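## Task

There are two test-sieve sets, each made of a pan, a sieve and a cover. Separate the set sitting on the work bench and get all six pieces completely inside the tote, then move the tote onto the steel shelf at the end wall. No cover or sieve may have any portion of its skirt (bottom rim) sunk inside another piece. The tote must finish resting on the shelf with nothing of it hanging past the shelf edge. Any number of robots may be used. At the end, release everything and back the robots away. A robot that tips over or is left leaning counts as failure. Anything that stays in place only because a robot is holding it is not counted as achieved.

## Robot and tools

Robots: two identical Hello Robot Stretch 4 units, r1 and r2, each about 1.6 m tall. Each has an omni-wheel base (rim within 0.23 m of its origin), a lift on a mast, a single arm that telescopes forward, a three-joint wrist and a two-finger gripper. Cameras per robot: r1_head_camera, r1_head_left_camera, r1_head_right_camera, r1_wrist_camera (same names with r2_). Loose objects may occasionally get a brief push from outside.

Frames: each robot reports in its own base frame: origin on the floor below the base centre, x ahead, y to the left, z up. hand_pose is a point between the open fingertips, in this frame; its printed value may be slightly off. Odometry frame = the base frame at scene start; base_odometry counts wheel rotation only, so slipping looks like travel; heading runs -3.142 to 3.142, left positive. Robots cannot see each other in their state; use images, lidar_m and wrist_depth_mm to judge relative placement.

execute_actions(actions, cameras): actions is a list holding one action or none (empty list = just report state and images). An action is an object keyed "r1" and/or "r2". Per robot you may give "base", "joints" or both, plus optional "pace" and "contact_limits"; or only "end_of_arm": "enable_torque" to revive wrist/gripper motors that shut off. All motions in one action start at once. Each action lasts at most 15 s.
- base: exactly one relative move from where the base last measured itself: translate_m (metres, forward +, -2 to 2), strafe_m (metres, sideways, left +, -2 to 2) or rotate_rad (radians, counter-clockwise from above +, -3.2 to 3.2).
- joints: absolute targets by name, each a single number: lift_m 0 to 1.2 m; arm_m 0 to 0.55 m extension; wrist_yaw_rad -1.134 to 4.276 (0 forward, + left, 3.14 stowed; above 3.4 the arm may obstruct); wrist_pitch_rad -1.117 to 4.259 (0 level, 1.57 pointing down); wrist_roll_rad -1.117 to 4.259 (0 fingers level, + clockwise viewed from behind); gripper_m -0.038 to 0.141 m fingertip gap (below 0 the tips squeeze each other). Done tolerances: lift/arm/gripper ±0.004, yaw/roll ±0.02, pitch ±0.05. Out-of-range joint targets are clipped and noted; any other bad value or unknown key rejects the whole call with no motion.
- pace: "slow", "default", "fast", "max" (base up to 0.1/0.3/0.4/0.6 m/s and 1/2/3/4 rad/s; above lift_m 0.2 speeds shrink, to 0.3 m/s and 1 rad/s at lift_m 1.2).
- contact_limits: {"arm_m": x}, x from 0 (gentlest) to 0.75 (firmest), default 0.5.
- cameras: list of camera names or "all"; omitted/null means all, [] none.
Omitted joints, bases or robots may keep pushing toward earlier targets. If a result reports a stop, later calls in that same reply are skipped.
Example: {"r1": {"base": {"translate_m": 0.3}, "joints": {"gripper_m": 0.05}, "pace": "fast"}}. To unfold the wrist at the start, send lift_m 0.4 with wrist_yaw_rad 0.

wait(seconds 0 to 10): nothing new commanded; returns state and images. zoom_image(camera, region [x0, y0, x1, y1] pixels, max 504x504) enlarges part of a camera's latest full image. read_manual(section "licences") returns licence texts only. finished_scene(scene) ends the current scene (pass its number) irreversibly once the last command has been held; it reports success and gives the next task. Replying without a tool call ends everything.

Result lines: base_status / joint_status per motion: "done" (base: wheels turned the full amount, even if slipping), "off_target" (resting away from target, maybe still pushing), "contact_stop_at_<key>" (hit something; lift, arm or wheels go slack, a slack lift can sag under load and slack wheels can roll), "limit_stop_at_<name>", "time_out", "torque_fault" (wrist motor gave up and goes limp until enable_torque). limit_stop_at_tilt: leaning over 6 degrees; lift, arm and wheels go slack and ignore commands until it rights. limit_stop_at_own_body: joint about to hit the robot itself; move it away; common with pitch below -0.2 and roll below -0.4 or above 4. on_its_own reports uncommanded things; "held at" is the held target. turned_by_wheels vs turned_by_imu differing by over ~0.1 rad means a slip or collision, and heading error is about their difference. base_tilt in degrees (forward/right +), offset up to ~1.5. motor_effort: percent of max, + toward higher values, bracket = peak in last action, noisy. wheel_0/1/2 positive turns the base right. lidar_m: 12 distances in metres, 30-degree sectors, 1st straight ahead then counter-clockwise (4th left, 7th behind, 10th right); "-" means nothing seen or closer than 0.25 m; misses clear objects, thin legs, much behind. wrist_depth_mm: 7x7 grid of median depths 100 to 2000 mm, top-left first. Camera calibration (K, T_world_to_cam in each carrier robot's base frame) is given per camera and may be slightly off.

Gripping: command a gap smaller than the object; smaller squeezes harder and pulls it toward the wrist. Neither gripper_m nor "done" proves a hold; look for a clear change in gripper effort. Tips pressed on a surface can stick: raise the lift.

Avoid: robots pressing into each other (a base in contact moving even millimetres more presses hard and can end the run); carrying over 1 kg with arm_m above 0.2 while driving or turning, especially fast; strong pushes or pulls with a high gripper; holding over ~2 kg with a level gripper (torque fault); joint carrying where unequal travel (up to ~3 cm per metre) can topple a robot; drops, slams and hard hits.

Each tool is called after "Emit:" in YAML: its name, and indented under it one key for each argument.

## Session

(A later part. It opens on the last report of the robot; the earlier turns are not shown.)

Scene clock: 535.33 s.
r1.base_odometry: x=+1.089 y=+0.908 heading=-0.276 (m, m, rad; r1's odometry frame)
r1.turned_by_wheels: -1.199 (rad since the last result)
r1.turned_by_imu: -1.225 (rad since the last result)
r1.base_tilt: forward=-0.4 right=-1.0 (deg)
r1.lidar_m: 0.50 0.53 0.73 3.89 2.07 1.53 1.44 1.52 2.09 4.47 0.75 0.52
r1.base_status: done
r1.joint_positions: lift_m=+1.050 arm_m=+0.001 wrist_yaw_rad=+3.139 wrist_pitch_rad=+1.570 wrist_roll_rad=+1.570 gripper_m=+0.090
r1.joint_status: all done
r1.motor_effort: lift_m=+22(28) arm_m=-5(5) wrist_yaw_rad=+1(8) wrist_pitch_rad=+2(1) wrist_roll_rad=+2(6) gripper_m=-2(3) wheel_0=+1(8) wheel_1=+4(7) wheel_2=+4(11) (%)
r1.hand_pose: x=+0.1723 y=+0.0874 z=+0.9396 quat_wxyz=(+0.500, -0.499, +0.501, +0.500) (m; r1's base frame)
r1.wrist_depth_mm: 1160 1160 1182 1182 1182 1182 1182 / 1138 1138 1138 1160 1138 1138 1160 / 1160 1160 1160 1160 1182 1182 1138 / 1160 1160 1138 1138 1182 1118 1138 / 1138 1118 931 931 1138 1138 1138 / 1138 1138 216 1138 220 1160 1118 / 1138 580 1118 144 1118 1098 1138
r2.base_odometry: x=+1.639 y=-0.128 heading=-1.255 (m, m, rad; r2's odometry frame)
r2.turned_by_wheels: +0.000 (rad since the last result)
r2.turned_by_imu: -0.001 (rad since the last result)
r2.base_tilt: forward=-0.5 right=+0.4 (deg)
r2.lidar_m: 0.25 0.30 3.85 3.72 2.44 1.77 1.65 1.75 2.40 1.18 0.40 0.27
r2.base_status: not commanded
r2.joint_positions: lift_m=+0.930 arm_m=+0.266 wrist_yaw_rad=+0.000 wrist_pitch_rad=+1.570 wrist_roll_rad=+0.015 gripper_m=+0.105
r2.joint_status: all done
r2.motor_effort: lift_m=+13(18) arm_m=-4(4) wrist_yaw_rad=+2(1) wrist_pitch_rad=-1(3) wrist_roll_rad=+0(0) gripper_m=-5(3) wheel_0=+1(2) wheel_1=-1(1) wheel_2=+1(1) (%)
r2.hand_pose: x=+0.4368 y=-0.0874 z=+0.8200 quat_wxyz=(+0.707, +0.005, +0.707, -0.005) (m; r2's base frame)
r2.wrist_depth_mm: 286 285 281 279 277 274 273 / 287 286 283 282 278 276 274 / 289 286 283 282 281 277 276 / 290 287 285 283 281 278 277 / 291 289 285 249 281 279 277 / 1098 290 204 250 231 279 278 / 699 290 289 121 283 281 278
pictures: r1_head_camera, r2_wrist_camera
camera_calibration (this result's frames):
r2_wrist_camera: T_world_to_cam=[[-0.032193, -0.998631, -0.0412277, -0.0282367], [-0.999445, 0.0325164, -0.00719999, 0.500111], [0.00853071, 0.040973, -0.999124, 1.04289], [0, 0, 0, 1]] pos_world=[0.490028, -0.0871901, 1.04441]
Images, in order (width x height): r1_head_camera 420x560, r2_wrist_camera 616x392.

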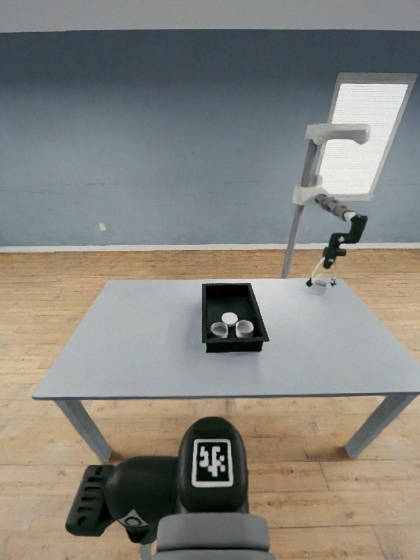

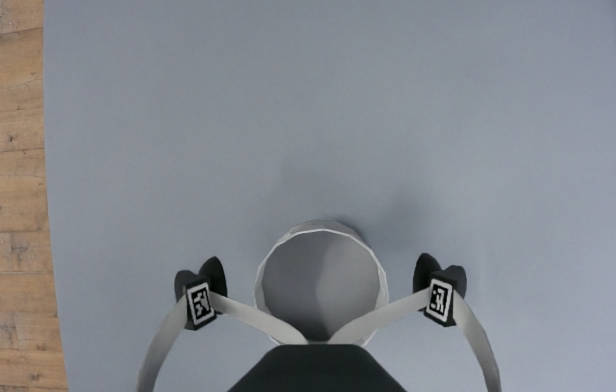

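Emit:
execute_actions:
  actions:
    - {"r2": {"joints": {"gripper_m": 0.045, "arm_m": 0.261}}, "r1": {"base": {"strafe_m": -0.175}}}
  cameras: ["r2_wrist_camera", "r1_head_camera"]

Emit:
execute_actions:
  actions:
    - {"r2": {"joints": {"lift_m": 0.965}, "pace": "slow"}}
  cameras: ["r2_wrist_camera", "r1_head_camera"]

Emit:
zoom_image:
  camera: "r1_head_camera"
  region: [250, 240, 340, 310]

Scene clock: 548.30 s.
r1.base_odometry: x=+1.041 y=+0.740 heading=-0.276 (m, m, rad; r1's odometry frame)
r1.turned_by_wheels: +0.000 (rad since the last result)
r1.turned_by_imu: -0.002 (rad since the last result)
r1.base_tilt: forward=-0.4 right=-1.0 (deg)
r1.lidar_m: 0.50 0.54 0.75 4.00 2.07 1.53 1.46 1.53 2.07 4.31 0.75 0.54
r1.base_status: done
r1.joint_positions: lift_m=+1.050 arm_m=+0.001 wrist_yaw_rad=+3.140 wrist_pitch_rad=+1.570 wrist_roll_rad=+1.570 gripper_m=+0.090
r1.joint_status: not commanded
r1.motor_effort: lift_m=+22(22) arm_m=-5(5) wrist_yaw_rad=+1(0) wrist_pitch_rad=+2(2) wrist_roll_rad=+1(1) gripper_m=-2(2) wheel_0=+0(9) wheel_1=-1(8) wheel_2=+0(7) (%)
r1.hand_pose: x=+0.1723 y=+0.0874 z=+0.9396 quat_wxyz=(+0.500, -0.499, +0.501, +0.500) (m; r1's base frame)
r1.wrist_depth_mm: 1160 1160 1205 1160 1138 1182 1138 / 1160 1182 1138 1160 1182 1182 1160 / 1160 1160 1138 1138 1182 1182 1182 / 1118 1118 1138 1160 1138 1138 1205 / 1138 1138 946 946 1138 1138 1160 / 1182 1138 215 1138 220 1160 1138 / 1138 569 1098 144 1138 1118 1098
r2.base_odometry: x=+1.639 y=-0.128 heading=-1.255 (m, m, rad; r2's odometry frame)
r2.turned_by_wheels: +0.000 (rad since the last result)
r2.turned_by_imu: -0.001 (rad since the last result)
r2.base_tilt: forward=-0.4 right=+0.3 (deg)
r2.lidar_m: 0.25 0.28 3.85 3.70 2.44 1.76 1.68 1.76 2.38 1.19 0.40 0.28
r2.base_status: not commanded
r2.joint_positions: lift_m=+0.930 arm_m=+0.262 wrist_yaw_rad=+0.000 wrist_pitch_rad=+1.570 wrist_roll_rad=+0.015 gripper_m=+0.045
r2.joint_status: all done
r2.motor_effort: lift_m=+13(13) arm_m=-4(4) wrist_yaw_rad=+1(1) wrist_pitch_rad=+0(1) wrist_roll_rad=-1(0) gripper_m=-18(19) wheel_0=+1(1) wheel_1=-1(1) wheel_2=+1(1) (%)
r2.hand_pose: x=+0.4328 y=-0.0874 z=+0.8200 quat_wxyz=(+0.707, +0.005, +0.707, -0.005) (m; r2's base frame)
r2.wrist_depth_mm: 286 283 282 279 277 276 272 / 287 285 282 281 278 277 274 / 289 286 283 282 279 277 274 / 289 287 285 281 279 278 276 / 290 289 285 249 279 278 276 / 1098 290 192 249 207 279 278 / 691 290 287 123 282 281 279
pictures: r1_head_camera, r2_wrist_camera
camera_calibration (this result's frames):
r2_wrist_camera: T_world_to_cam=[[-0.0321826, -0.998631, -0.0412297, -0.0283672], [-0.999445, 0.0325087, -0.00726158, 0.496199], [0.00859196, 0.0409731, -0.999123, 1.04289], [0, 0, 0, 1]] pos_world=[0.48605, -0.0871897, 1.04441]
Images, in order (width x height): r1_head_camera 420x560, r2_wrist_camera 616x392.

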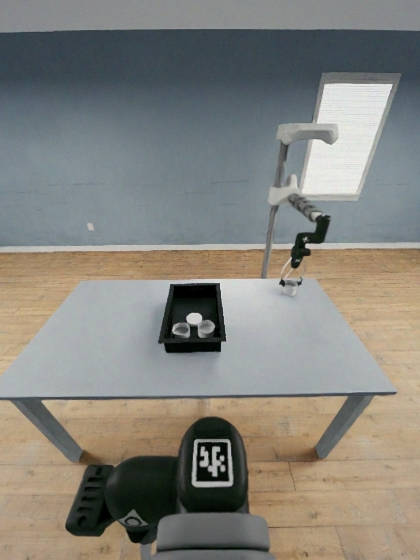

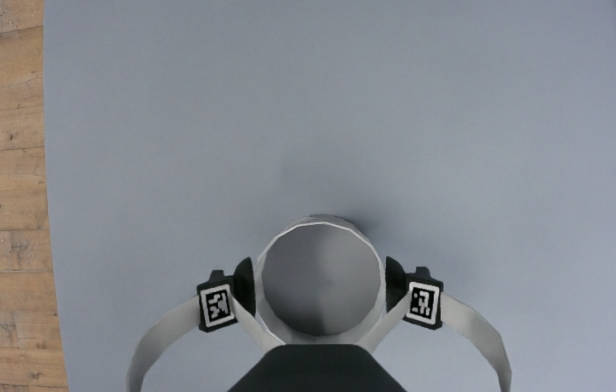

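Scene clock: 549.43 s.
r1.base_odometry: x=+1.041 y=+0.740 heading=-0.276 (m, m, rad; r1's odometry frame)
r1.turned_by_wheels: +0.000 (rad since the last result)
r1.turned_by_imu: +0.000 (rad since the last result)
r1.base_tilt: forward=-0.4 right=-1.0 (deg)
r1.lidar_m: 0.50 0.53 0.74 4.01 2.03 1.53 1.44 1.53 2.09 4.29 0.75 0.53
r1.base_status: not commanded
r1.joint_positions: lift_m=+1.050 arm_m=+0.001 wrist_yaw_rad=+3.140 wrist_pitch_rad=+1.570 wrist_roll_rad=+1.570 gripper_m=+0.090
r1.joint_status: not commanded
r1.motor_effort: lift_m=+23(22) arm_m=-5(5) wrist_yaw_rad=+0(1) wrist_pitch_rad=+3(2) wrist_roll_rad=+1(1) gripper_m=-2(2) wheel_0=+0(0) wheel_1=-1(1) wheel_2=+0(0) (%)
r1.hand_pose: x=+0.1723 y=+0.0874 z=+0.9396 quat_wxyz=(+0.500, -0.499, +0.501, +0.500) (m; r1's base frame)
r1.wrist_depth_mm: 1182 1182 1182 1160 1160 1182 1160 / 1160 1182 1138 1138 1160 1182 1138 / 1138 1182 1160 1182 1160 1118 1182 / 1160 1160 1138 1182 1138 1160 1160 / 1160 1118 931 946 1160 1118 1160 / 1118 1160 216 1138 219 1118 1118 / 1138 574 1138 144 1160 1118 1118
r2.base_odometry: x=+1.639 y=-0.128 heading=-1.255 (m, m, rad; r2's odometry frame)
r2.turned_by_wheels: +0.000 (rad since the last result)
r2.turned_by_imu: +0.000 (rad since the last result)
r2.base_tilt: forward=-0.4 right=+0.3 (deg)
r2.lidar_m: 0.25 0.29 3.89 3.69 2.44 1.78 1.68 1.78 2.39 1.22 0.41 0.26
r2.base_status: not commanded
r2.joint_positions: lift_m=+0.965 arm_m=+0.262 wrist_yaw_rad=+0.000 wrist_pitch_rad=+1.570 wrist_roll_rad=+0.015 gripper_m=+0.045
r2.joint_status: all done
r2.motor_effort: lift_m=+22(24) arm_m=-4(4) wrist_yaw_rad=+2(2) wrist_pitch_rad=-1(1) wrist_roll_rad=-1(1) gripper_m=-17(19) wheel_0=+2(1) wheel_1=-1(1) wheel_2=+1(1) (%)
r2.hand_pose: x=+0.4328 y=-0.0874 z=+0.8543 quat_wxyz=(+0.707, +0.005, +0.707, -0.005) (m; r2's base frame)
r2.wrist_depth_mm: 723 320 317 314 312 309 307 / 1118 320 317 315 312 310 307 / 1118 320 319 317 314 310 309 / 1118 322 320 319 314 310 309 / 1138 324 319 248 314 314 310 / 1138 325 194 249 206 314 312 / 1138 325 324 123 315 315 314
pictures: r1_head_camera, r2_wrist_camera
camera_calibration (this result's frames):
r2_wrist_camera: T_world_to_cam=[[-0.0321825, -0.998631, -0.0412297, -0.0269535], [-0.999445, 0.0325085, -0.0072617, 0.496447], [0.00859208, 0.0409731, -0.999123, 1.07716], [0, 0, 0, 1]] pos_world=[0.486049, -0.0871897, 1.07871]
Images, in order (width x height): r1_head_camera 420x560, r2_wrist_camera 616x392.

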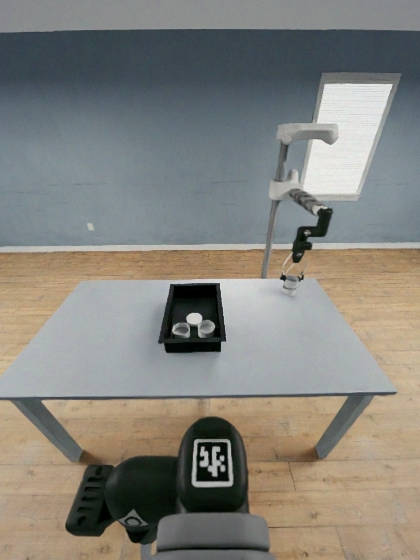

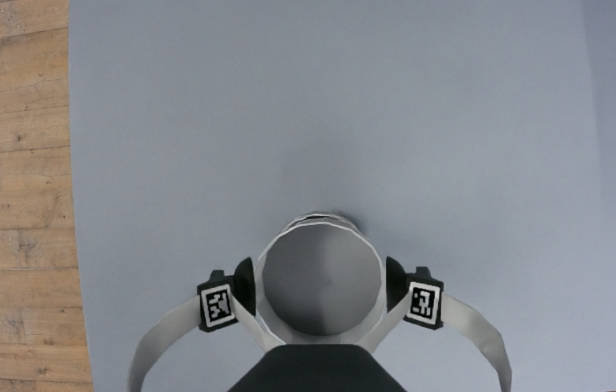

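Region (250, 240, 340, 310) of r1_head_camera's 420x560 image, scaled by 5.600, with more detail than that image has.

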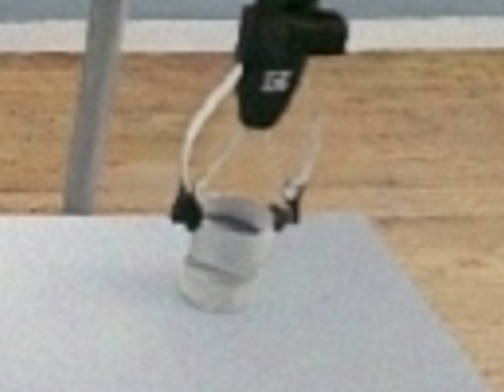

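Emit:
execute_actions:
  actions:
    - {"r2": {"base": {"strafe_m": -0.547}, "joints": {"lift_m": 1.05, "arm_m": 0.419}}}
  cameras: ["r2_wrist_camera", "r1_head_camera"]

Emit:
zoom_image:
  camera: "r1_head_camera"
  region: [140, 230, 330, 360]

Scene clock: 563.50 s.
r1.base_odometry: x=+1.041 y=+0.740 heading=-0.276 (m, m, rad; r1's odometry frame)
r1.turned_by_wheels: +0.000 (rad since the last result)
r1.turned_by_imu: -0.001 (rad since the last result)
r1.base_tilt: forward=-0.4 right=-1.0 (deg)
r1.lidar_m: 0.49 0.53 0.72 3.96 2.10 1.51 1.45 1.52 2.07 4.29 0.75 0.55
r1.base_status: not commanded
r1.joint_positions: lift_m=+1.050 arm_m=+0.001 wrist_yaw_rad=+3.140 wrist_pitch_rad=+1.570 wrist_roll_rad=+1.570 gripper_m=+0.090
r1.joint_status: not commanded
r1.motor_effort: lift_m=+22(23) arm_m=-5(5) wrist_yaw_rad=+0(1) wrist_pitch_rad=+3(3) wrist_roll_rad=+1(1) gripper_m=-1(0) wheel_0=+0(0) wheel_1=-1(1) wheel_2=+0(0) (%)
r1.hand_pose: x=+0.1723 y=+0.0874 z=+0.9396 quat_wxyz=(+0.500, -0.499, +0.501, +0.500) (m; r1's base frame)
r1.wrist_depth_mm: 1160 1160 1160 1160 1160 1182 1160 / 1182 1160 1160 1160 1160 1138 1160 / 1160 1160 1160 1160 1160 1160 1182 / 1160 1138 1138 1182 1138 1160 1138 / 1138 1138 917 960 1138 1160 1182 / 1098 1138 216 1138 220 1138 1160 / 1118 569 1098 144 1118 1118 1138
r2.base_odometry: x=+1.119 y=-0.297 heading=-1.255 (m, m, rad; r2's odometry frame)
r2.turned_by_wheels: +0.000 (rad since the last result)
r2.turned_by_imu: -0.001 (rad since the last result)
r2.base_tilt: forward=-0.5 right=+0.3 (deg)
r2.lidar_m: 0.27 0.29 0.39 4.28 2.43 1.76 1.67 1.77 2.39 4.02 0.42 0.26
r2.base_status: done
r2.joint_positions: lift_m=+1.050 arm_m=+0.418 wrist_yaw_rad=+0.000 wrist_pitch_rad=+1.570 wrist_roll_rad=+0.015 gripper_m=+0.045
r2.joint_status: all done
r2.motor_effort: lift_m=+21(22) arm_m=+4(5) wrist_yaw_rad=+1(2) wrist_pitch_rad=+0(0) wrist_roll_rad=+0(1) gripper_m=-6(16) wheel_0=+0(9) wheel_1=+0(7) wheel_2=+1(3) (%)
r2.hand_pose: x=+0.5894 y=-0.0874 z=+0.9395 quat_wxyz=(+0.707, +0.005, +0.707, -0.005) (m; r2's base frame)
r2.wrist_depth_mm: 407 404 375 394 377 392 389 / 410 407 375 397 377 392 389 / 410 410 402 379 397 392 394 / 413 410 404 399 399 343 394 / 415 410 397 402 399 355 397 / 415 413 198 402 191 351 394 / 418 415 349 121 338 312 397
pictures: r1_head_camera, r2_wrist_camera
camera_calibration (this result's frames):
r2_wrist_camera: T_world_to_cam=[[-0.0320663, -0.998635, -0.0412362, -0.0184686], [-0.999447, 0.0324007, -0.00746699, 0.653706], [0.00879288, 0.040974, -0.999122, 1.16074], [0, 0, 0, 1]] pos_world=[0.642546, -0.087184, 1.16384]
Images, in order (width x height): r1_head_camera 420x560, r2_wrist_camera 616x392.

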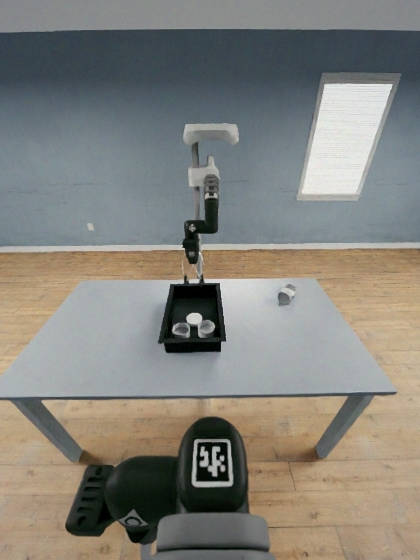

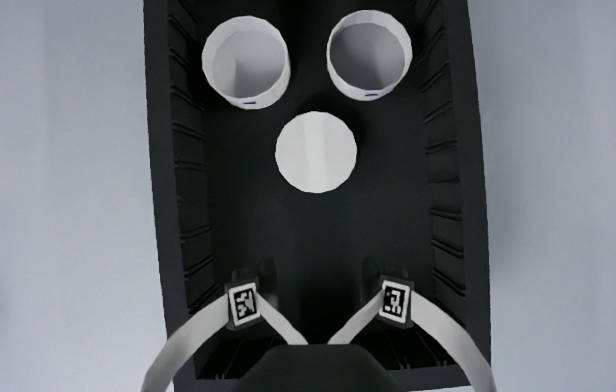

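Region (140, 230, 330, 360) of r1_head_camera's 420x560 image, scaled by 2.653, with more detail than that image has; it fills the top 345 rows of this view, and the rest is white.

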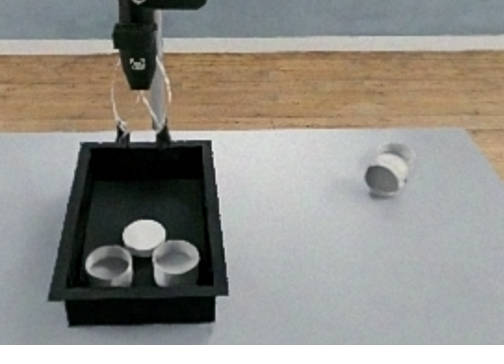

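Emit:
execute_actions:
  actions:
    - {"r2": {"base": {"strafe_m": 0.52}, "joints": {"lift_m": 1.1, "arm_m": 0.3, "gripper_m": 0.12}, "pace": "fast"}}
  cameras: ["r2_wrist_camera", "r1_head_camera", "r2_head_right_camera"]

Emit:
zoom_image:
  camera: "r1_head_camera"
  region: [250, 260, 330, 320]

Scene clock: 576.20 s.
r1.base_odometry: x=+1.041 y=+0.740 heading=-0.276 (m, m, rad; r1's odometry frame)
r1.turned_by_wheels: +0.000 (rad since the last result)
r1.turned_by_imu: -0.003 (rad since the last result)
r1.base_tilt: forward=-0.4 right=-1.0 (deg)
r1.lidar_m: 0.49 0.54 0.76 4.03 2.11 1.54 1.46 1.52 2.11 4.30 0.77 0.52
r1.base_status: not commanded
r1.joint_positions: lift_m=+1.050 arm_m=+0.001 wrist_yaw_rad=+3.140 wrist_pitch_rad=+1.570 wrist_roll_rad=+1.570 gripper_m=+0.090
r1.joint_status: not commanded
r1.motor_effort: lift_m=+23(22) arm_m=-5(5) wrist_yaw_rad=+1(1) wrist_pitch_rad=+3(3) wrist_roll_rad=+0(1) gripper_m=-2(3) wheel_0=+0(0) wheel_1=-1(1) wheel_2=+0(0) (%)
r1.hand_pose: x=+0.1723 y=+0.0874 z=+0.9396 quat_wxyz=(+0.500, -0.499, +0.501, +0.500) (m; r1's base frame)
r1.wrist_depth_mm: 1182 1160 1160 1182 1160 1182 1182 / 1182 1160 1160 1182 1205 1182 1182 / 1160 1182 1160 1138 1160 1160 1138 / 1138 1160 1160 1182 1160 1160 1160 / 1138 1160 946 946 1138 1160 1182 / 1138 1138 216 1160 220 1118 1118 / 1118 569 1138 144 1138 1118 1160
r2.base_odometry: x=+1.613 y=-0.136 heading=-1.255 (m, m, rad; r2's odometry frame)
r2.turned_by_wheels: +0.000 (rad since the last result)
r2.turned_by_imu: -0.004 (rad since the last result)
r2.base_tilt: forward=-0.5 right=+0.3 (deg)
r2.lidar_m: 0.25 0.27 3.91 3.71 2.44 1.78 1.67 1.78 2.42 1.18 0.40 0.28
r2.base_status: done
r2.joint_positions: lift_m=+1.100 arm_m=+0.301 wrist_yaw_rad=+0.000 wrist_pitch_rad=+1.570 wrist_roll_rad=+0.015 gripper_m=+0.120
r2.joint_status: all done
r2.motor_effort: lift_m=+20(18) arm_m=-4(7) wrist_yaw_rad=+2(1) wrist_pitch_rad=-3(0) wrist_roll_rad=+0(1) gripper_m=-3(4) wheel_0=+0(7) wheel_1=+0(7) wheel_2=+1(0) (%)
r2.hand_pose: x=+0.4718 y=-0.0874 z=+0.9895 quat_wxyz=(+0.707, +0.005, +0.707, -0.005) (m; r2's base frame)
r2.wrist_depth_mm: 1255 455 452 449 445 442 442 / 1255 459 452 452 445 445 442 / 1281 459 455 452 449 445 442 / 1281 462 459 455 449 449 445 / 1255 466 459 455 452 449 445 / 1281 466 216 455 452 449 449 / 1281 1281 466 121 455 452 452
pictures: r1_head_camera, r2_head_right_camera, r2_wrist_camera
camera_calibration (this result's frames):
r2_wrist_camera: T_world_to_cam=[[-0.0321175, -0.998633, -0.0412287, -0.0201594], [-0.999447, 0.0324423, -0.00723227, 0.53635], [0.00855994, 0.0409737, -0.999124, 1.21185], [0, 0, 0, 1]] pos_world=[0.525033, -0.0871862, 1.21384]
Images, in order (width x height): r1_head_camera 420x560, r2_head_right_camera 420x672, r2_wrist_camera 616x392.

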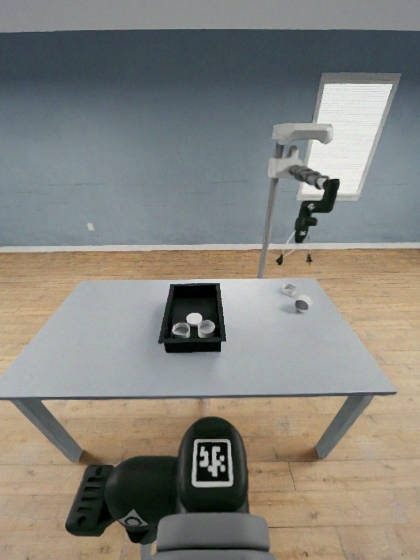

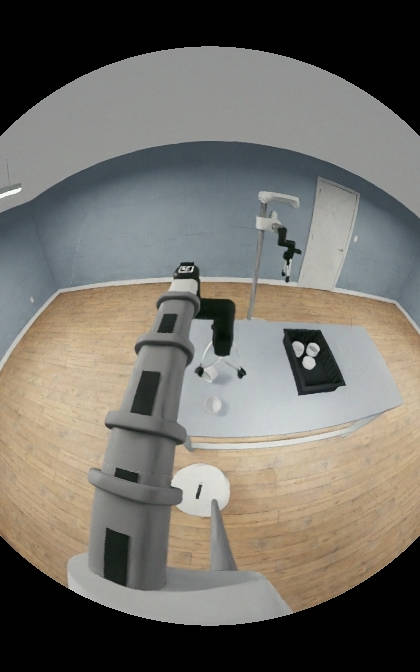

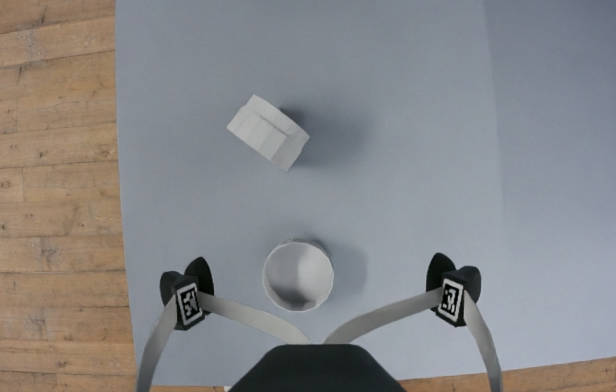

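Region (250, 260, 330, 320) of r1_head_camera's 420x560 image, scaled by 6.300, with more detail than that image has; it fills the top 378 rows of this view, and the rest is white.

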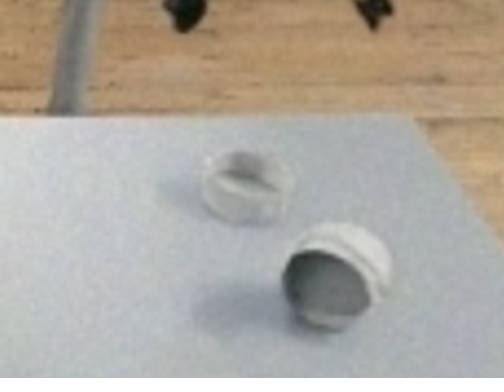

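Emit:
execute_actions:
  actions: []
  cameras: ["r2_wrist_camera"]

Scene clock: 579.53 s.
r1.base_odometry: x=+1.041 y=+0.740 heading=-0.276 (m, m, rad; r1's odometry frame)
r1.turned_by_wheels: +0.000 (rad since the last result)
r1.turned_by_imu: -0.001 (rad since the last result)
r1.base_tilt: forward=-0.4 right=-1.0 (deg)
r1.lidar_m: 0.48 0.52 0.74 4.05 2.08 1.52 1.44 1.53 2.09 4.32 0.76 0.54
r1.base_status: not commanded
r1.joint_positions: lift_m=+1.050 arm_m=+0.001 wrist_yaw_rad=+3.140 wrist_pitch_rad=+1.570 wrist_roll_rad=+1.570 gripper_m=+0.090
r1.joint_status: not commanded
r1.motor_effort: lift_m=+23(22) arm_m=-5(5) wrist_yaw_rad=-1(1) wrist_pitch_rad=+3(3) wrist_roll_rad=+0(1) gripper_m=-2(3) wheel_0=+0(0) wheel_1=-1(1) wheel_2=+0(0) (%)
r1.hand_pose: x=+0.1723 y=+0.0874 z=+0.9396 quat_wxyz=(+0.500, -0.499, +0.501, +0.500) (m; r1's base frame)
r1.wrist_depth_mm: 1205 1182 1182 1182 1182 1205 1160 / 1160 1138 1160 1160 1182 1160 1182 / 1160 1160 1160 1182 1138 1138 1138 / 1160 1138 1138 1138 1138 1182 1160 / 1138 1118 931 931 1160 1160 1160 / 1138 1160 216 1160 219 1160 1138 / 1118 574 1160 144 1098 1118 1138
r2.base_odometry: x=+1.613 y=-0.136 heading=-1.255 (m, m, rad; r2's odometry frame)
r2.turned_by_wheels: +0.000 (rad since the last result)
r2.turned_by_imu: -0.001 (rad since the last result)
r2.base_tilt: forward=-0.5 right=+0.3 (deg)
r2.lidar_m: 0.27 0.27 3.93 3.74 2.44 1.77 1.69 1.77 2.42 1.18 0.39 0.25
r2.base_status: done
r2.joint_positions: lift_m=+1.100 arm_m=+0.301 wrist_yaw_rad=+0.000 wrist_pitch_rad=+1.570 wrist_roll_rad=+0.015 gripper_m=+0.120
r2.joint_status: all done
r2.motor_effort: lift_m=+20(18) arm_m=-4(7) wrist_yaw_rad=+1(1) wrist_pitch_rad=-3(0) wrist_roll_rad=-2(1) gripper_m=-1(4) wheel_0=+0(7) wheel_1=+0(7) wheel_2=+1(0) (%)
r2.hand_pose: x=+0.4718 y=-0.0874 z=+0.9895 quat_wxyz=(+0.707, +0.005, +0.707, -0.005) (m; r2's base frame)
r2.wrist_depth_mm: 1255 455 455 452 445 442 439 / 1281 459 452 449 445 442 439 / 1281 462 455 455 449 445 442 / 1255 462 459 455 452 445 445 / 1281 466 459 455 449 449 445 / 1281 466 216 459 449 449 445 / 1308 1281 462 121 455 455 449
pictures: r2_wrist_camera
camera_calibration (this result's frames):
r2_wrist_camera: T_world_to_cam=[[-0.0321177, -0.998633, -0.0412287, -0.0201593], [-0.999447, 0.0324424, -0.00723227, 0.53635], [0.00855995, 0.0409737, -0.999124, 1.21185], [0, 0, 0, 1]] pos_world=[0.525033, -0.0871862, 1.21384]
Images, in order (width x height): r2_wrist_camera 616x392.

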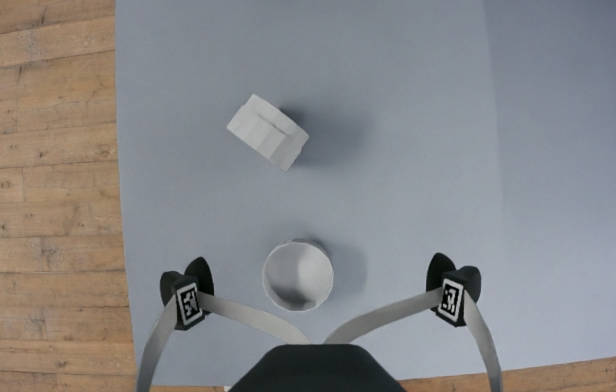

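Emit:
execute_actions:
  actions:
    - {"r2": {"base": {"strafe_m": 0.027}, "joints": {"lift_m": 0.93, "arm_m": 0.267, "gripper_m": 0.11}}, "r1": {"base": {"rotate_rad": -0.6}, "joints": {"lift_m": 0.9, "wrist_pitch_rad": 0.3, "wrist_yaw_rad": 0.0, "wrist_roll_rad": 0.0, "gripper_m": 0.13}, "pace": "fast"}}
  cameras: ["r2_wrist_camera", "r1_wrist_camera"]

Scene clock: 650.30 s.
r1.base_odometry: x=+1.041 y=+0.740 heading=-0.875 (m, m, rad; r1's odometry frame)
r1.turned_by_wheels: -0.599 (rad since the last result)
r1.turned_by_imu: -0.615 (rad since the last result)
r1.base_tilt: forward=-0.3 right=-1.0 (deg)
r1.lidar_m: 0.54 0.49 0.52 0.69 4.03 2.25 1.55 1.46 1.49 1.93 4.29 0.82
r1.base_status: done
r1.joint_positions: lift_m=+0.900 arm_m=+0.001 wrist_yaw_rad=+0.000 wrist_pitch_rad=+0.302 wrist_roll_rad=+0.000 gripper_m=+0.130
r1.joint_status: all done
r1.motor_effort: lift_m=+19(25) arm_m=-5(5) wrist_yaw_rad=-2(9) wrist_pitch_rad=-5(10) wrist_roll_rad=-1(7) gripper_m=+0(3) wheel_0=+3(8) wheel_1=+3(7) wheel_2=+5(7) (%)
r1.hand_pose: x=+0.4478 y=-0.0873 z=+0.9925 quat_wxyz=(+0.989, +0.000, +0.151, +0.000) (m; r1's base frame)
r1.wrist_depth_mm: - - - - - - - / - 1255 - - - - - / - - - - - - - / - - - - - - - / 831 854 866 - - - - / 615 564 627 640 654 1863 - / 500 492 500 148 1499 1576 1618
r2.base_odometry: x=+1.639 y=-0.128 heading=-1.255 (m, m, rad; r2's odometry frame)
r2.turned_by_wheels: +0.000 (rad since the last result)
r2.turned_by_imu: -0.004 (rad since the last result)
r2.base_tilt: forward=-0.4 right=+0.3 (deg)
r2.lidar_m: 0.26 0.26 3.88 3.69 2.49 1.76 1.69 1.77 2.42 1.19 0.41 0.29
r2.base_status: done
r2.joint_positions: lift_m=+0.930 arm_m=+0.268 wrist_yaw_rad=+0.000 wrist_pitch_rad=+1.570 wrist_roll_rad=+0.015 gripper_m=+0.110
r2.joint_status: all done
r2.motor_effort: lift_m=+13(18) arm_m=-4(8) wrist_yaw_rad=+1(2) wrist_pitch_rad=-1(2) wrist_roll_rad=+1(0) gripper_m=+0(3) wheel_0=+1(8) wheel_1=-1(8) wheel_2=+1(3) (%)
r2.hand_pose: x=+0.4388 y=-0.0874 z=+0.8201 quat_wxyz=(+0.707, +0.005, +0.707, -0.005) (m; r2's base frame)
r2.wrist_depth_mm: 286 285 229 210 278 274 273 / 289 285 282 279 278 278 274 / 289 287 285 282 279 278 274 / 290 287 285 283 281 278 277 / 290 289 286 281 281 279 277 / 1098 289 216 281 282 279 278 / 699 290 287 119 283 281 278
pictures: r1_wrist_camera, r2_wrist_camera
camera_calibration (this result's frames):
r1_wrist_camera: T_world_to_cam=[[0.00373558, -0.999912, 0.0127018, -0.10193], [-0.25649, -0.013235, -0.966456, 1.13268], [0.96654, 0.000352391, -0.256517, 0.0485992], [0, 0, 0, 1]] pos_world=[0.243928, -0.0869471, 1.10844]
r2_wrist_camera: T_world_to_cam=[[-0.0321094, -0.998634, -0.041229, -0.0282054], [-0.999448, 0.0324345, -0.00724061, 0.502192], [0.00856796, 0.0409737, -0.999123, 1.04288], [0, 0, 0, 1]] pos_world=[0.492073, -0.0871858, 1.04444]
Images, in order (width x height): r1_wrist_camera 616x392, r2_wrist_camera 616x392.

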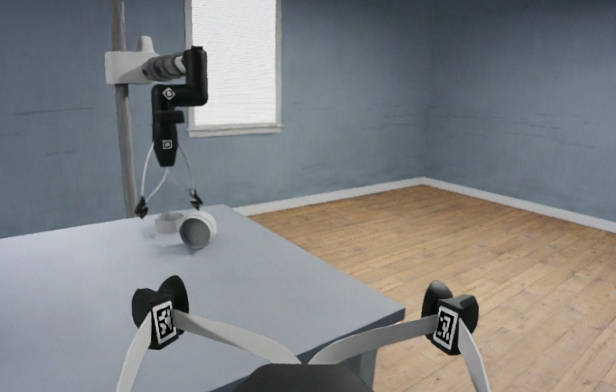

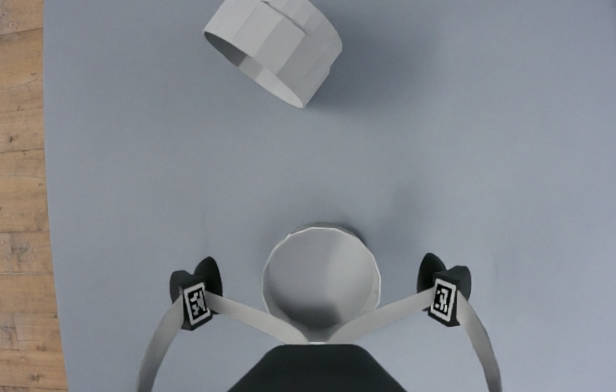

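Emit:
execute_actions:
  actions:
    - {"r2": {"joints": {"lift_m": 0.895, "arm_m": 0.262}}, "r1": {"base": {"strafe_m": 0.245}, "joints": {"lift_m": 0.75}}}
  cameras: ["r2_wrist_camera", "r1_wrist_camera"]

Scene clock: 658.43 s.
r1.base_odometry: x=+1.229 y=+0.897 heading=-0.875 (m, m, rad; r1's odometry frame)
r1.turned_by_wheels: +0.000 (rad since the last result)
r1.turned_by_imu: +0.000 (rad since the last result)
r1.base_tilt: forward=-0.4 right=-1.0 (deg)
r1.lidar_m: 0.40 0.35 0.37 0.48 3.82 2.54 1.71 1.60 1.64 2.11 4.51 0.65
r1.base_status: done
r1.joint_positions: lift_m=+0.750 arm_m=+0.001 wrist_yaw_rad=+0.000 wrist_pitch_rad=+0.302 wrist_roll_rad=+0.000 gripper_m=+0.130
r1.joint_status: all done
r1.motor_effort: lift_m=+18(19) arm_m=-5(4) wrist_yaw_rad=-1(2) wrist_pitch_rad=-4(5) wrist_roll_rad=-1(2) gripper_m=-2(2) wheel_0=+0(9) wheel_1=+1(12) wheel_2=+0(3) (%)
r1.hand_pose: x=+0.4478 y=-0.0873 z=+0.8425 quat_wxyz=(+0.989, +0.000, +0.151, +0.000) (m; r1's base frame)
r1.wrist_depth_mm: - - 1205 - - - - / - - - - - - - / - - - - - - - / 647 750 768 768 778 - - / 370 488 496 500 508 544 - / 351 325 366 370 389 647 1756 / 286 279 294 148 1397 676 1397
r2.base_odometry: x=+1.639 y=-0.128 heading=-1.255 (m, m, rad; r2's odometry frame)
r2.turned_by_wheels: +0.000 (rad since the last result)
r2.turned_by_imu: -0.001 (rad since the last result)
r2.base_tilt: forward=-0.5 right=+0.3 (deg)
r2.lidar_m: 0.25 0.27 3.89 3.69 2.44 1.77 1.63 1.78 2.38 1.20 0.40 0.28
r2.base_status: not commanded
r2.joint_positions: lift_m=+0.895 arm_m=+0.263 wrist_yaw_rad=+0.000 wrist_pitch_rad=+1.570 wrist_roll_rad=+0.015 gripper_m=+0.110
r2.joint_status: all done
r2.motor_effort: lift_m=+13(17) arm_m=-4(1) wrist_yaw_rad=+1(1) wrist_pitch_rad=-2(2) wrist_roll_rad=-1(0) gripper_m=-4(4) wheel_0=+1(1) wheel_1=-1(0) wheel_2=+1(1) (%)
r2.hand_pose: x=+0.4338 y=-0.0874 z=+0.7851 quat_wxyz=(+0.707, +0.005, +0.707, -0.005) (m; r2's base frame)
r2.wrist_depth_mm: 251 249 244 184 242 240 - / 251 249 248 245 243 241 240 / 253 251 248 247 244 242 240 / 253 251 249 247 245 243 242 / 254 252 250 246 245 244 242 / 255 253 217 246 245 244 244 / 256 254 252 119 248 245 -
pictures: r1_wrist_camera, r2_wrist_camera
camera_calibration (this result's frames):
r1_wrist_camera: T_world_to_cam=[[0.00351473, -0.999913, 0.0127016, -0.0999872], [-0.256481, -0.0131782, -0.966459, 0.987768], [0.966543, 0.00013913, -0.256505, 0.0101252], [0, 0, 0, 1]] pos_world=[0.243909, -0.0869629, 0.958505]
r2_wrist_camera: T_world_to_cam=[[-0.032109, -0.998634, -0.0412291, -0.0298098], [-0.999448, 0.0324342, -0.00724335, 0.496933], [0.00857069, 0.0409737, -0.999123, 1.00794], [0, 0, 0, 1]] pos_world=[0.487063, -0.0871857, 1.00943]
Images, in order (width x height): r1_wrist_camera 616x392, r2_wrist_camera 616x392.

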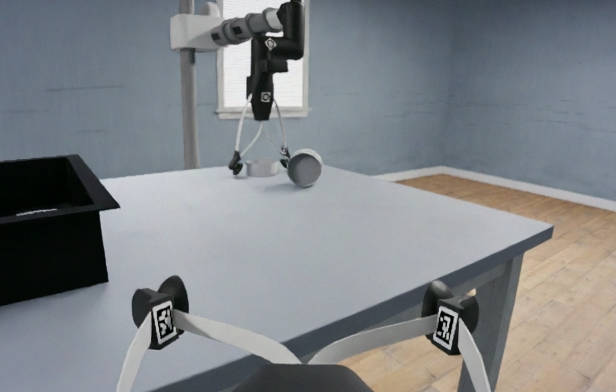

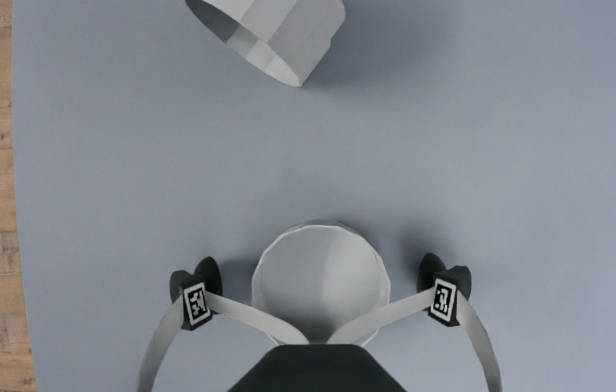

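Emit:
execute_actions:
  actions:
    - {"r2": {"joints": {"gripper_m": 0.025}}, "r1": {"base": {"translate_m": 0.2}, "joints": {"lift_m": 0.70, "arm_m": 0.2, "wrist_pitch_rad": 0.2}}}
  cameras: ["r2_wrist_camera", "r1_wrist_camera"]

Scene clock: 670.47 s.
r1.base_odometry: x=+1.357 y=+0.743 heading=-0.875 (m, m, rad; r1's odometry frame)
r1.turned_by_wheels: +0.000 (rad since the last result)
r1.turned_by_imu: +0.000 (rad since the last result)
r1.base_tilt: forward=-0.4 right=-1.0 (deg)
r1.lidar_m: 0.25 0.25 0.25 0.28 0.69 2.80 1.90 1.76 1.78 2.38 4.39 0.33
r1.base_status: done
r1.joint_positions: lift_m=+0.700 arm_m=+0.199 wrist_yaw_rad=+0.000 wrist_pitch_rad=+0.202 wrist_roll_rad=+0.000 gripper_m=+0.130
r1.joint_status: all done
r1.motor_effort: lift_m=+18(18) arm_m=+5(5) wrist_yaw_rad=-1(2) wrist_pitch_rad=-4(5) wrist_roll_rad=-1(2) gripper_m=-2(1) wheel_0=+1(6) wheel_1=+3(8) wheel_2=-2(13) (%)
r1.hand_pose: x=+0.6526 y=-0.0874 z=+0.8205 quat_wxyz=(+0.995, +0.000, +0.101, +0.000) (m; r1's base frame)
r1.wrist_depth_mm: - 917 525 - - - - / - - - - - - - / - - - - - - - / - - - - - - - / 484 496 504 462 521 - - / 327 298 342 347 349 324 345 / 255 248 258 148 260 250 268
r2.base_odometry: x=+1.639 y=-0.128 heading=-1.255 (m, m, rad; r2's odometry frame)
r2.turned_by_wheels: +0.000 (rad since the last result)
r2.turned_by_imu: -0.001 (rad since the last result)
r2.base_tilt: forward=-0.4 right=+0.3 (deg)
r2.lidar_m: 0.25 0.28 3.87 3.71 2.47 1.75 1.68 1.78 2.41 1.17 0.37 0.28
r2.base_status: not commanded
r2.joint_positions: lift_m=+0.895 arm_m=+0.263 wrist_yaw_rad=+0.000 wrist_pitch_rad=+1.570 wrist_roll_rad=+0.015 gripper_m=+0.026
r2.joint_status: all done
r2.motor_effort: lift_m=+14(14) arm_m=-4(4) wrist_yaw_rad=+1(0) wrist_pitch_rad=-2(1) wrist_roll_rad=+0(1) gripper_m=-26(26) wheel_0=+1(1) wheel_1=+0(1) wheel_2=+1(1) (%)
r2.hand_pose: x=+0.4338 y=-0.0874 z=+0.7851 quat_wxyz=(+0.707, +0.005, +0.707, -0.005) (m; r2's base frame)
r2.wrist_depth_mm: 250 249 244 184 242 240 - / 251 250 247 246 243 241 239 / 252 250 248 246 245 241 241 / 253 251 250 247 245 243 241 / 254 251 249 233 245 244 242 / 254 252 192 234 204 244 243 / 255 253 252 160 247 246 -
pictures: r1_wrist_camera, r2_wrist_camera
camera_calibration (this result's frames):
r1_wrist_camera: T_world_to_cam=[[0.00205902, -0.999914, 0.0129631, -0.0997375], [-0.15848, -0.0131256, -0.987275, 0.972133], [0.98736, -0.0000215803, -0.158493, -0.287472], [0, 0, 0, 1]] pos_world=[0.438107, -0.0869753, 0.915493]
r2_wrist_camera: T_world_to_cam=[[-0.0321088, -0.998634, -0.0412291, -0.0298102], [-0.999448, 0.032434, -0.00724335, 0.496932], [0.00857068, 0.0409737, -0.999123, 1.00793], [0, 0, 0, 1]] pos_world=[0.487062, -0.0871857, 1.00942]
Images, in order (width x height): r1_wrist_camera 616x392, r2_wrist_camera 616x392.

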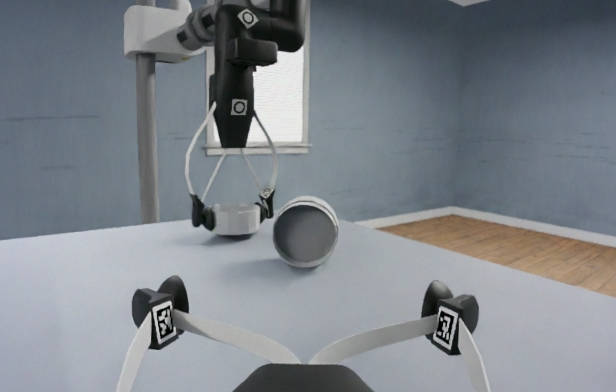

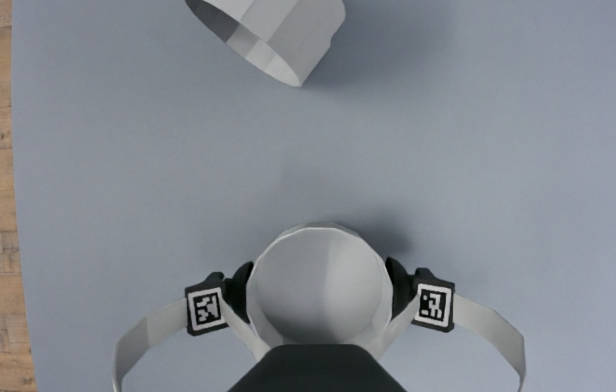

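Emit:
execute_actions:
  actions:
    - {"r2": {"base": {"strafe_m": -0.547}, "joints": {"lift_m": 1.05}}, "r1": {"joints": {"lift_m": 0.686, "arm_m": 0.37}}}
  cameras: ["r2_wrist_camera", "r1_wrist_camera"]

Scene clock: 688.63 s.
r1.base_odometry: x=+1.357 y=+0.743 heading=-0.875 (m, m, rad; r1's odometry frame)
r1.turned_by_wheels: +0.000 (rad since the last result)
r1.turned_by_imu: -0.001 (rad since the last result)
r1.base_tilt: forward=-0.4 right=-1.0 (deg)
r1.lidar_m: 0.25 0.25 0.25 0.27 0.69 2.78 1.88 1.76 1.82 2.33 4.36 0.32
r1.base_status: not commanded
r1.joint_positions: lift_m=+0.686 arm_m=+0.369 wrist_yaw_rad=+0.000 wrist_pitch_rad=+0.202 wrist_roll_rad=+0.000 gripper_m=+0.130
r1.joint_status: all done
r1.motor_effort: lift_m=+18(18) arm_m=+6(9) wrist_yaw_rad=-2(1) wrist_pitch_rad=-4(4) wrist_roll_rad=+0(0) gripper_m=+0(1) wheel_0=+1(1) wheel_1=+3(3) wheel_2=-2(2) (%)
r1.hand_pose: x=+0.8225 y=-0.0874 z=+0.8065 quat_wxyz=(+0.995, +0.000, +0.101, +0.000) (m; r1's base frame)
r1.wrist_depth_mm: - - - - - - - / - - - - - - - / - - - - - - - / - - - - - - - / 439 449 455 287 469 - - / 296 270 294 293 317 293 1160 / 233 226 231 148 236 229 244
r2.base_odometry: x=+1.119 y=-0.297 heading=-1.255 (m, m, rad; r2's odometry frame)
r2.turned_by_wheels: +0.000 (rad since the last result)
r2.turned_by_imu: -0.002 (rad since the last result)
r2.base_tilt: forward=-0.5 right=+0.3 (deg)
r2.lidar_m: 0.27 0.27 0.37 4.27 2.47 1.74 1.66 1.74 2.42 4.03 0.43 0.27
r2.base_status: done
r2.joint_positions: lift_m=+1.050 arm_m=+0.263 wrist_yaw_rad=+0.000 wrist_pitch_rad=+1.570 wrist_roll_rad=+0.015 gripper_m=+0.026
r2.joint_status: all done
r2.motor_effort: lift_m=+22(23) arm_m=-4(4) wrist_yaw_rad=+1(1) wrist_pitch_rad=-2(1) wrist_roll_rad=-1(0) gripper_m=-20(23) wheel_0=+0(7) wheel_1=+0(11) wheel_2=+0(3) (%)
r2.hand_pose: x=+0.4339 y=-0.0874 z=+0.9394 quat_wxyz=(+0.707, +0.005, +0.707, -0.005) (m; r2's base frame)
r2.wrist_depth_mm: 407 404 397 394 394 392 392 / 410 407 402 397 394 392 394 / 410 407 402 402 397 347 392 / 413 410 320 399 312 397 394 / 415 413 410 233 402 399 397 / 418 413 192 234 204 397 397 / 418 413 413 160 404 402 1182
pictures: r1_wrist_camera, r2_wrist_camera
camera_calibration (this result's frames):
r1_wrist_camera: T_world_to_cam=[[0.00201374, -0.999914, 0.0129632, -0.0998816], [-0.158422, -0.0131185, -0.987284, 0.985223], [0.987369, -0.0000655314, -0.158435, -0.457565], [0, 0, 0, 1]] pos_world=[0.608069, -0.0869783, 0.901495]
r2_wrist_camera: T_world_to_cam=[[-0.0321013, -0.998634, -0.0412349, -0.0234425], [-0.999446, 0.032434, -0.00742481, 0.498268], [0.00875208, 0.0409737, -0.999122, 1.16207], [0, 0, 0, 1]] pos_world=[0.487069, -0.0871857, 1.16378]
Images, in order (width x height): r1_wrist_camera 616x392, r2_wrist_camera 616x392.

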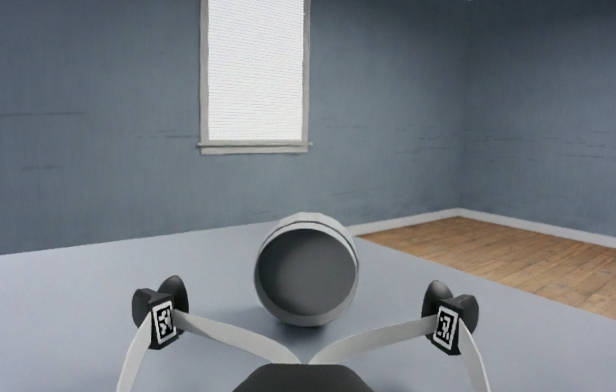

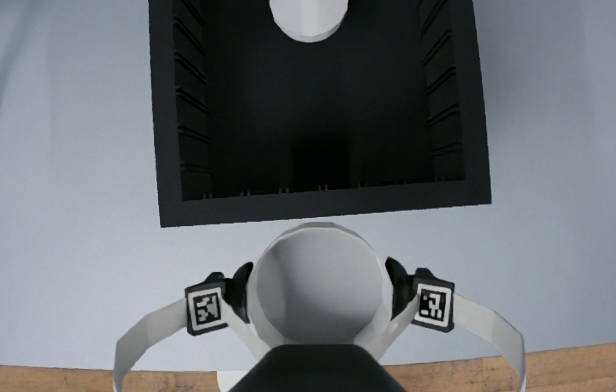

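Emit:
execute_actions:
  actions:
    - {"r2": {"joints": {"arm_m": 0.514, "lift_m": 1.03}}, "r1": {"joints": {"lift_m": 0.683, "arm_m": 0.45}, "pace": "slow"}}
  cameras: ["r2_wrist_camera", "r1_wrist_camera"]

Scene clock: 706.20 s.
r1.base_odometry: x=+1.357 y=+0.743 heading=-0.875 (m, m, rad; r1's odometry frame)
r1.turned_by_wheels: +0.000 (rad since the last result)
r1.turned_by_imu: -0.001 (rad since the last result)
r1.base_tilt: forward=-0.3 right=-1.0 (deg)
r1.lidar_m: 0.25 0.25 0.25 0.30 0.68 2.80 1.91 1.77 1.80 2.34 4.39 0.34
r1.base_status: not commanded
r1.joint_positions: lift_m=+0.683 arm_m=+0.449 wrist_yaw_rad=+0.000 wrist_pitch_rad=+0.202 wrist_roll_rad=+0.000 gripper_m=+0.130
r1.joint_status: all done
r1.motor_effort: lift_m=+18(18) arm_m=+6(10) wrist_yaw_rad=-1(3) wrist_pitch_rad=-4(4) wrist_roll_rad=-1(0) gripper_m=-1(0) wheel_0=+1(1) wheel_1=+3(3) wheel_2=-2(2) (%)
r1.hand_pose: x=+0.9025 y=-0.0874 z=+0.8035 quat_wxyz=(+0.995, +0.000, +0.101, +0.000) (m; r1's base frame)
r1.wrist_depth_mm: 1921 - - - - - - / - - - - - - - / - - - - - - - / - - - - - - - / - 442 449 208 - - - / 289 262 213 211 211 286 - / 227 220 227 148 220 224 239
r2.base_odometry: x=+1.119 y=-0.297 heading=-1.255 (m, m, rad; r2's odometry frame)
r2.turned_by_wheels: +0.000 (rad since the last result)
r2.turned_by_imu: -0.001 (rad since the last result)
r2.base_tilt: forward=-0.5 right=+0.4 (deg)
r2.lidar_m: 0.27 0.28 0.39 4.25 2.43 1.76 1.67 1.73 2.37 4.07 0.42 0.29
r2.base_status: not commanded
r2.joint_positions: lift_m=+1.030 arm_m=+0.513 wrist_yaw_rad=+0.000 wrist_pitch_rad=+1.570 wrist_roll_rad=+0.015 gripper_m=+0.026
r2.joint_status: all done
r2.motor_effort: lift_m=+14(19) arm_m=+4(5) wrist_yaw_rad=+0(0) wrist_pitch_rad=+0(2) wrist_roll_rad=-1(1) gripper_m=-21(24) wheel_0=+0(0) wheel_1=+0(0) wheel_2=+1(1) (%)
r2.hand_pose: x=+0.6844 y=-0.0874 z=+0.9200 quat_wxyz=(+0.707, +0.005, +0.707, -0.005) (m; r2's base frame)
r2.wrist_depth_mm: 389 382 294 298 309 373 370 / 389 324 379 377 373 373 370 / 392 387 357 377 359 324 373 / 392 389 357 379 377 336 373 / 394 392 384 234 377 345 375 / 397 392 192 234 204 290 377 / 394 300 362 160 382 291 377
pictures: r1_wrist_camera, r2_wrist_camera
camera_calibration (this result's frames):
r1_wrist_camera: T_world_to_cam=[[0.0020137, -0.999914, 0.0129635, -0.100005], [-0.158422, -0.0131188, -0.987284, 0.99497], [0.987369, -0.0000656146, -0.158435, -0.537013], [0, 0, 0, 1]] pos_world=[0.688057, -0.0869783, 0.898533]
r2_wrist_camera: T_world_to_cam=[[-0.0319408, -0.998639, -0.0412399, -0.0163053], [-0.99945, 0.0322799, -0.00758172, 0.748639], [0.00890262, 0.0409751, -0.999121, 1.14041], [0, 0, 0, 1]] pos_world=[0.737554, -0.0871775, 1.14441]
Images, in order (width x height): r1_wrist_camera 616x392, r2_wrist_camera 616x392.

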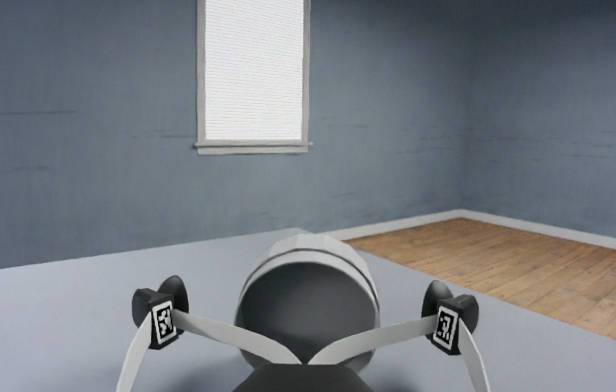

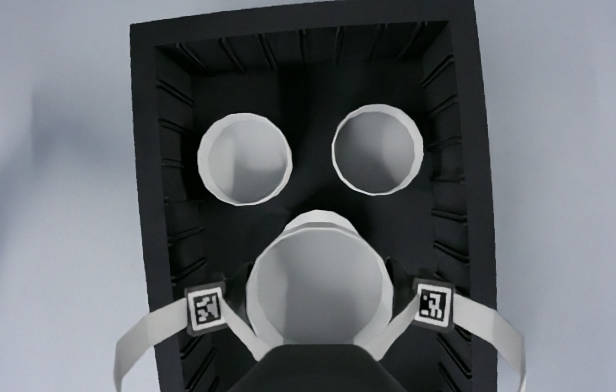

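Emit:
execute_actions:
  actions:
    - {"r2": {"joints": {"lift_m": 0.915}}, "r1": {"joints": {"gripper_m": 0.03}}}
  cameras: ["r2_wrist_camera", "r1_wrist_camera"]

Scene clock: 715.70 s.
r1.base_odometry: x=+1.357 y=+0.743 heading=-0.875 (m, m, rad; r1's odometry frame)
r1.turned_by_wheels: +0.000 (rad since the last result)
r1.turned_by_imu: -0.001 (rad since the last result)
r1.base_tilt: forward=-0.4 right=-1.0 (deg)
r1.lidar_m: 0.25 0.25 0.25 0.29 0.70 2.79 1.87 1.75 1.80 2.34 4.37 0.33
r1.base_status: not commanded
r1.joint_positions: lift_m=+0.683 arm_m=+0.449 wrist_yaw_rad=+0.000 wrist_pitch_rad=+0.203 wrist_roll_rad=+0.000 gripper_m=+0.031
r1.joint_status: all done
r1.motor_effort: lift_m=+18(18) arm_m=+6(6) wrist_yaw_rad=-2(1) wrist_pitch_rad=-8(7) wrist_roll_rad=+0(0) gripper_m=-25(25) wheel_0=+1(1) wheel_1=+3(3) wheel_2=-2(2) (%)
r1.hand_pose: x=+0.9025 y=-0.0874 z=+0.8032 quat_wxyz=(+0.995, +0.000, +0.101, +0.000) (m; r1's base frame)
r1.wrist_depth_mm: 1863 - - - - - - / 1983 - - - - - - / - - - - - - - / - - - - - - - / - 439 449 193 - - - / 289 293 198 195 196 307 1921 / 226 176 200 198 195 217 236
r2.base_odometry: x=+1.119 y=-0.297 heading=-1.255 (m, m, rad; r2's odometry frame)
r2.turned_by_wheels: +0.000 (rad since the last result)
r2.turned_by_imu: -0.001 (rad since the last result)
r2.base_tilt: forward=-0.5 right=+0.4 (deg)
r2.lidar_m: 0.25 0.25 0.42 4.25 2.42 1.76 1.67 1.77 2.43 4.04 0.40 0.31
r2.base_status: not commanded
r2.joint_positions: lift_m=+0.915 arm_m=+0.513 wrist_yaw_rad=+0.000 wrist_pitch_rad=+1.570 wrist_roll_rad=+0.015 gripper_m=+0.026
r2.joint_status: all done
r2.motor_effort: lift_m=+14(12) arm_m=+4(5) wrist_yaw_rad=+1(1) wrist_pitch_rad=+0(1) wrist_roll_rad=+0(1) gripper_m=-25(23) wheel_0=+0(0) wheel_1=+0(0) wheel_2=+1(1) (%)
r2.hand_pose: x=+0.6844 y=-0.0874 z=+0.8050 quat_wxyz=(+0.707, +0.005, +0.707, -0.005) (m; r2's base frame)
r2.wrist_depth_mm: 180 239 263 260 258 226 - / 180 236 241 262 242 227 174 / 181 231 241 263 243 229 176 / 182 229 241 264 260 239 184 / 183 237 267 234 262 260 184 / 183 206 192 234 204 201 188 / 183 191 268 160 264 262 -
pictures: r1_wrist_camera, r2_wrist_camera
camera_calibration (this result's frames):
r1_wrist_camera: T_world_to_cam=[[0.00189748, -0.999914, 0.0129611, -0.0999301], [-0.159476, -0.0130978, -0.987115, 0.995455], [0.9872, -0.000193963, -0.159488, -0.536009], [0, 0, 0, 1]] pos_world=[0.688089, -0.0869872, 0.898437]
r2_wrist_camera: T_world_to_cam=[[-0.0319437, -0.998639, -0.0412376, -0.0210479], [-0.999451, 0.0322798, -0.00750869, 0.747691], [0.0088296, 0.0409751, -0.999121, 1.02557], [0, 0, 0, 1]] pos_world=[0.737552, -0.0871775, 1.02942]
Images, in order (width x height): r1_wrist_camera 616x392, r2_wrist_camera 616x392.

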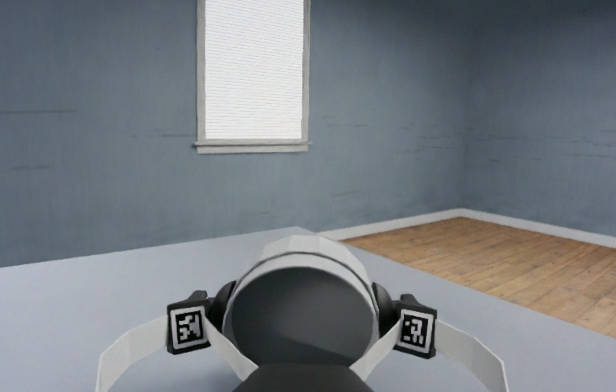

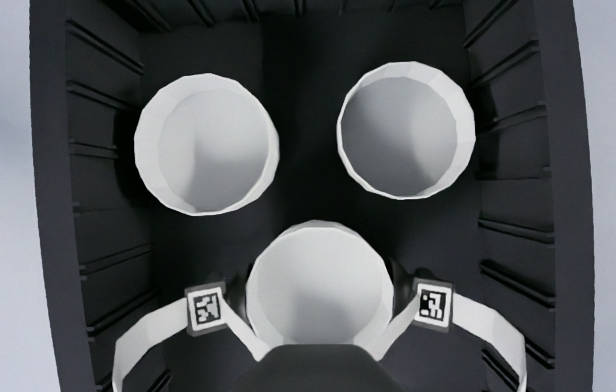

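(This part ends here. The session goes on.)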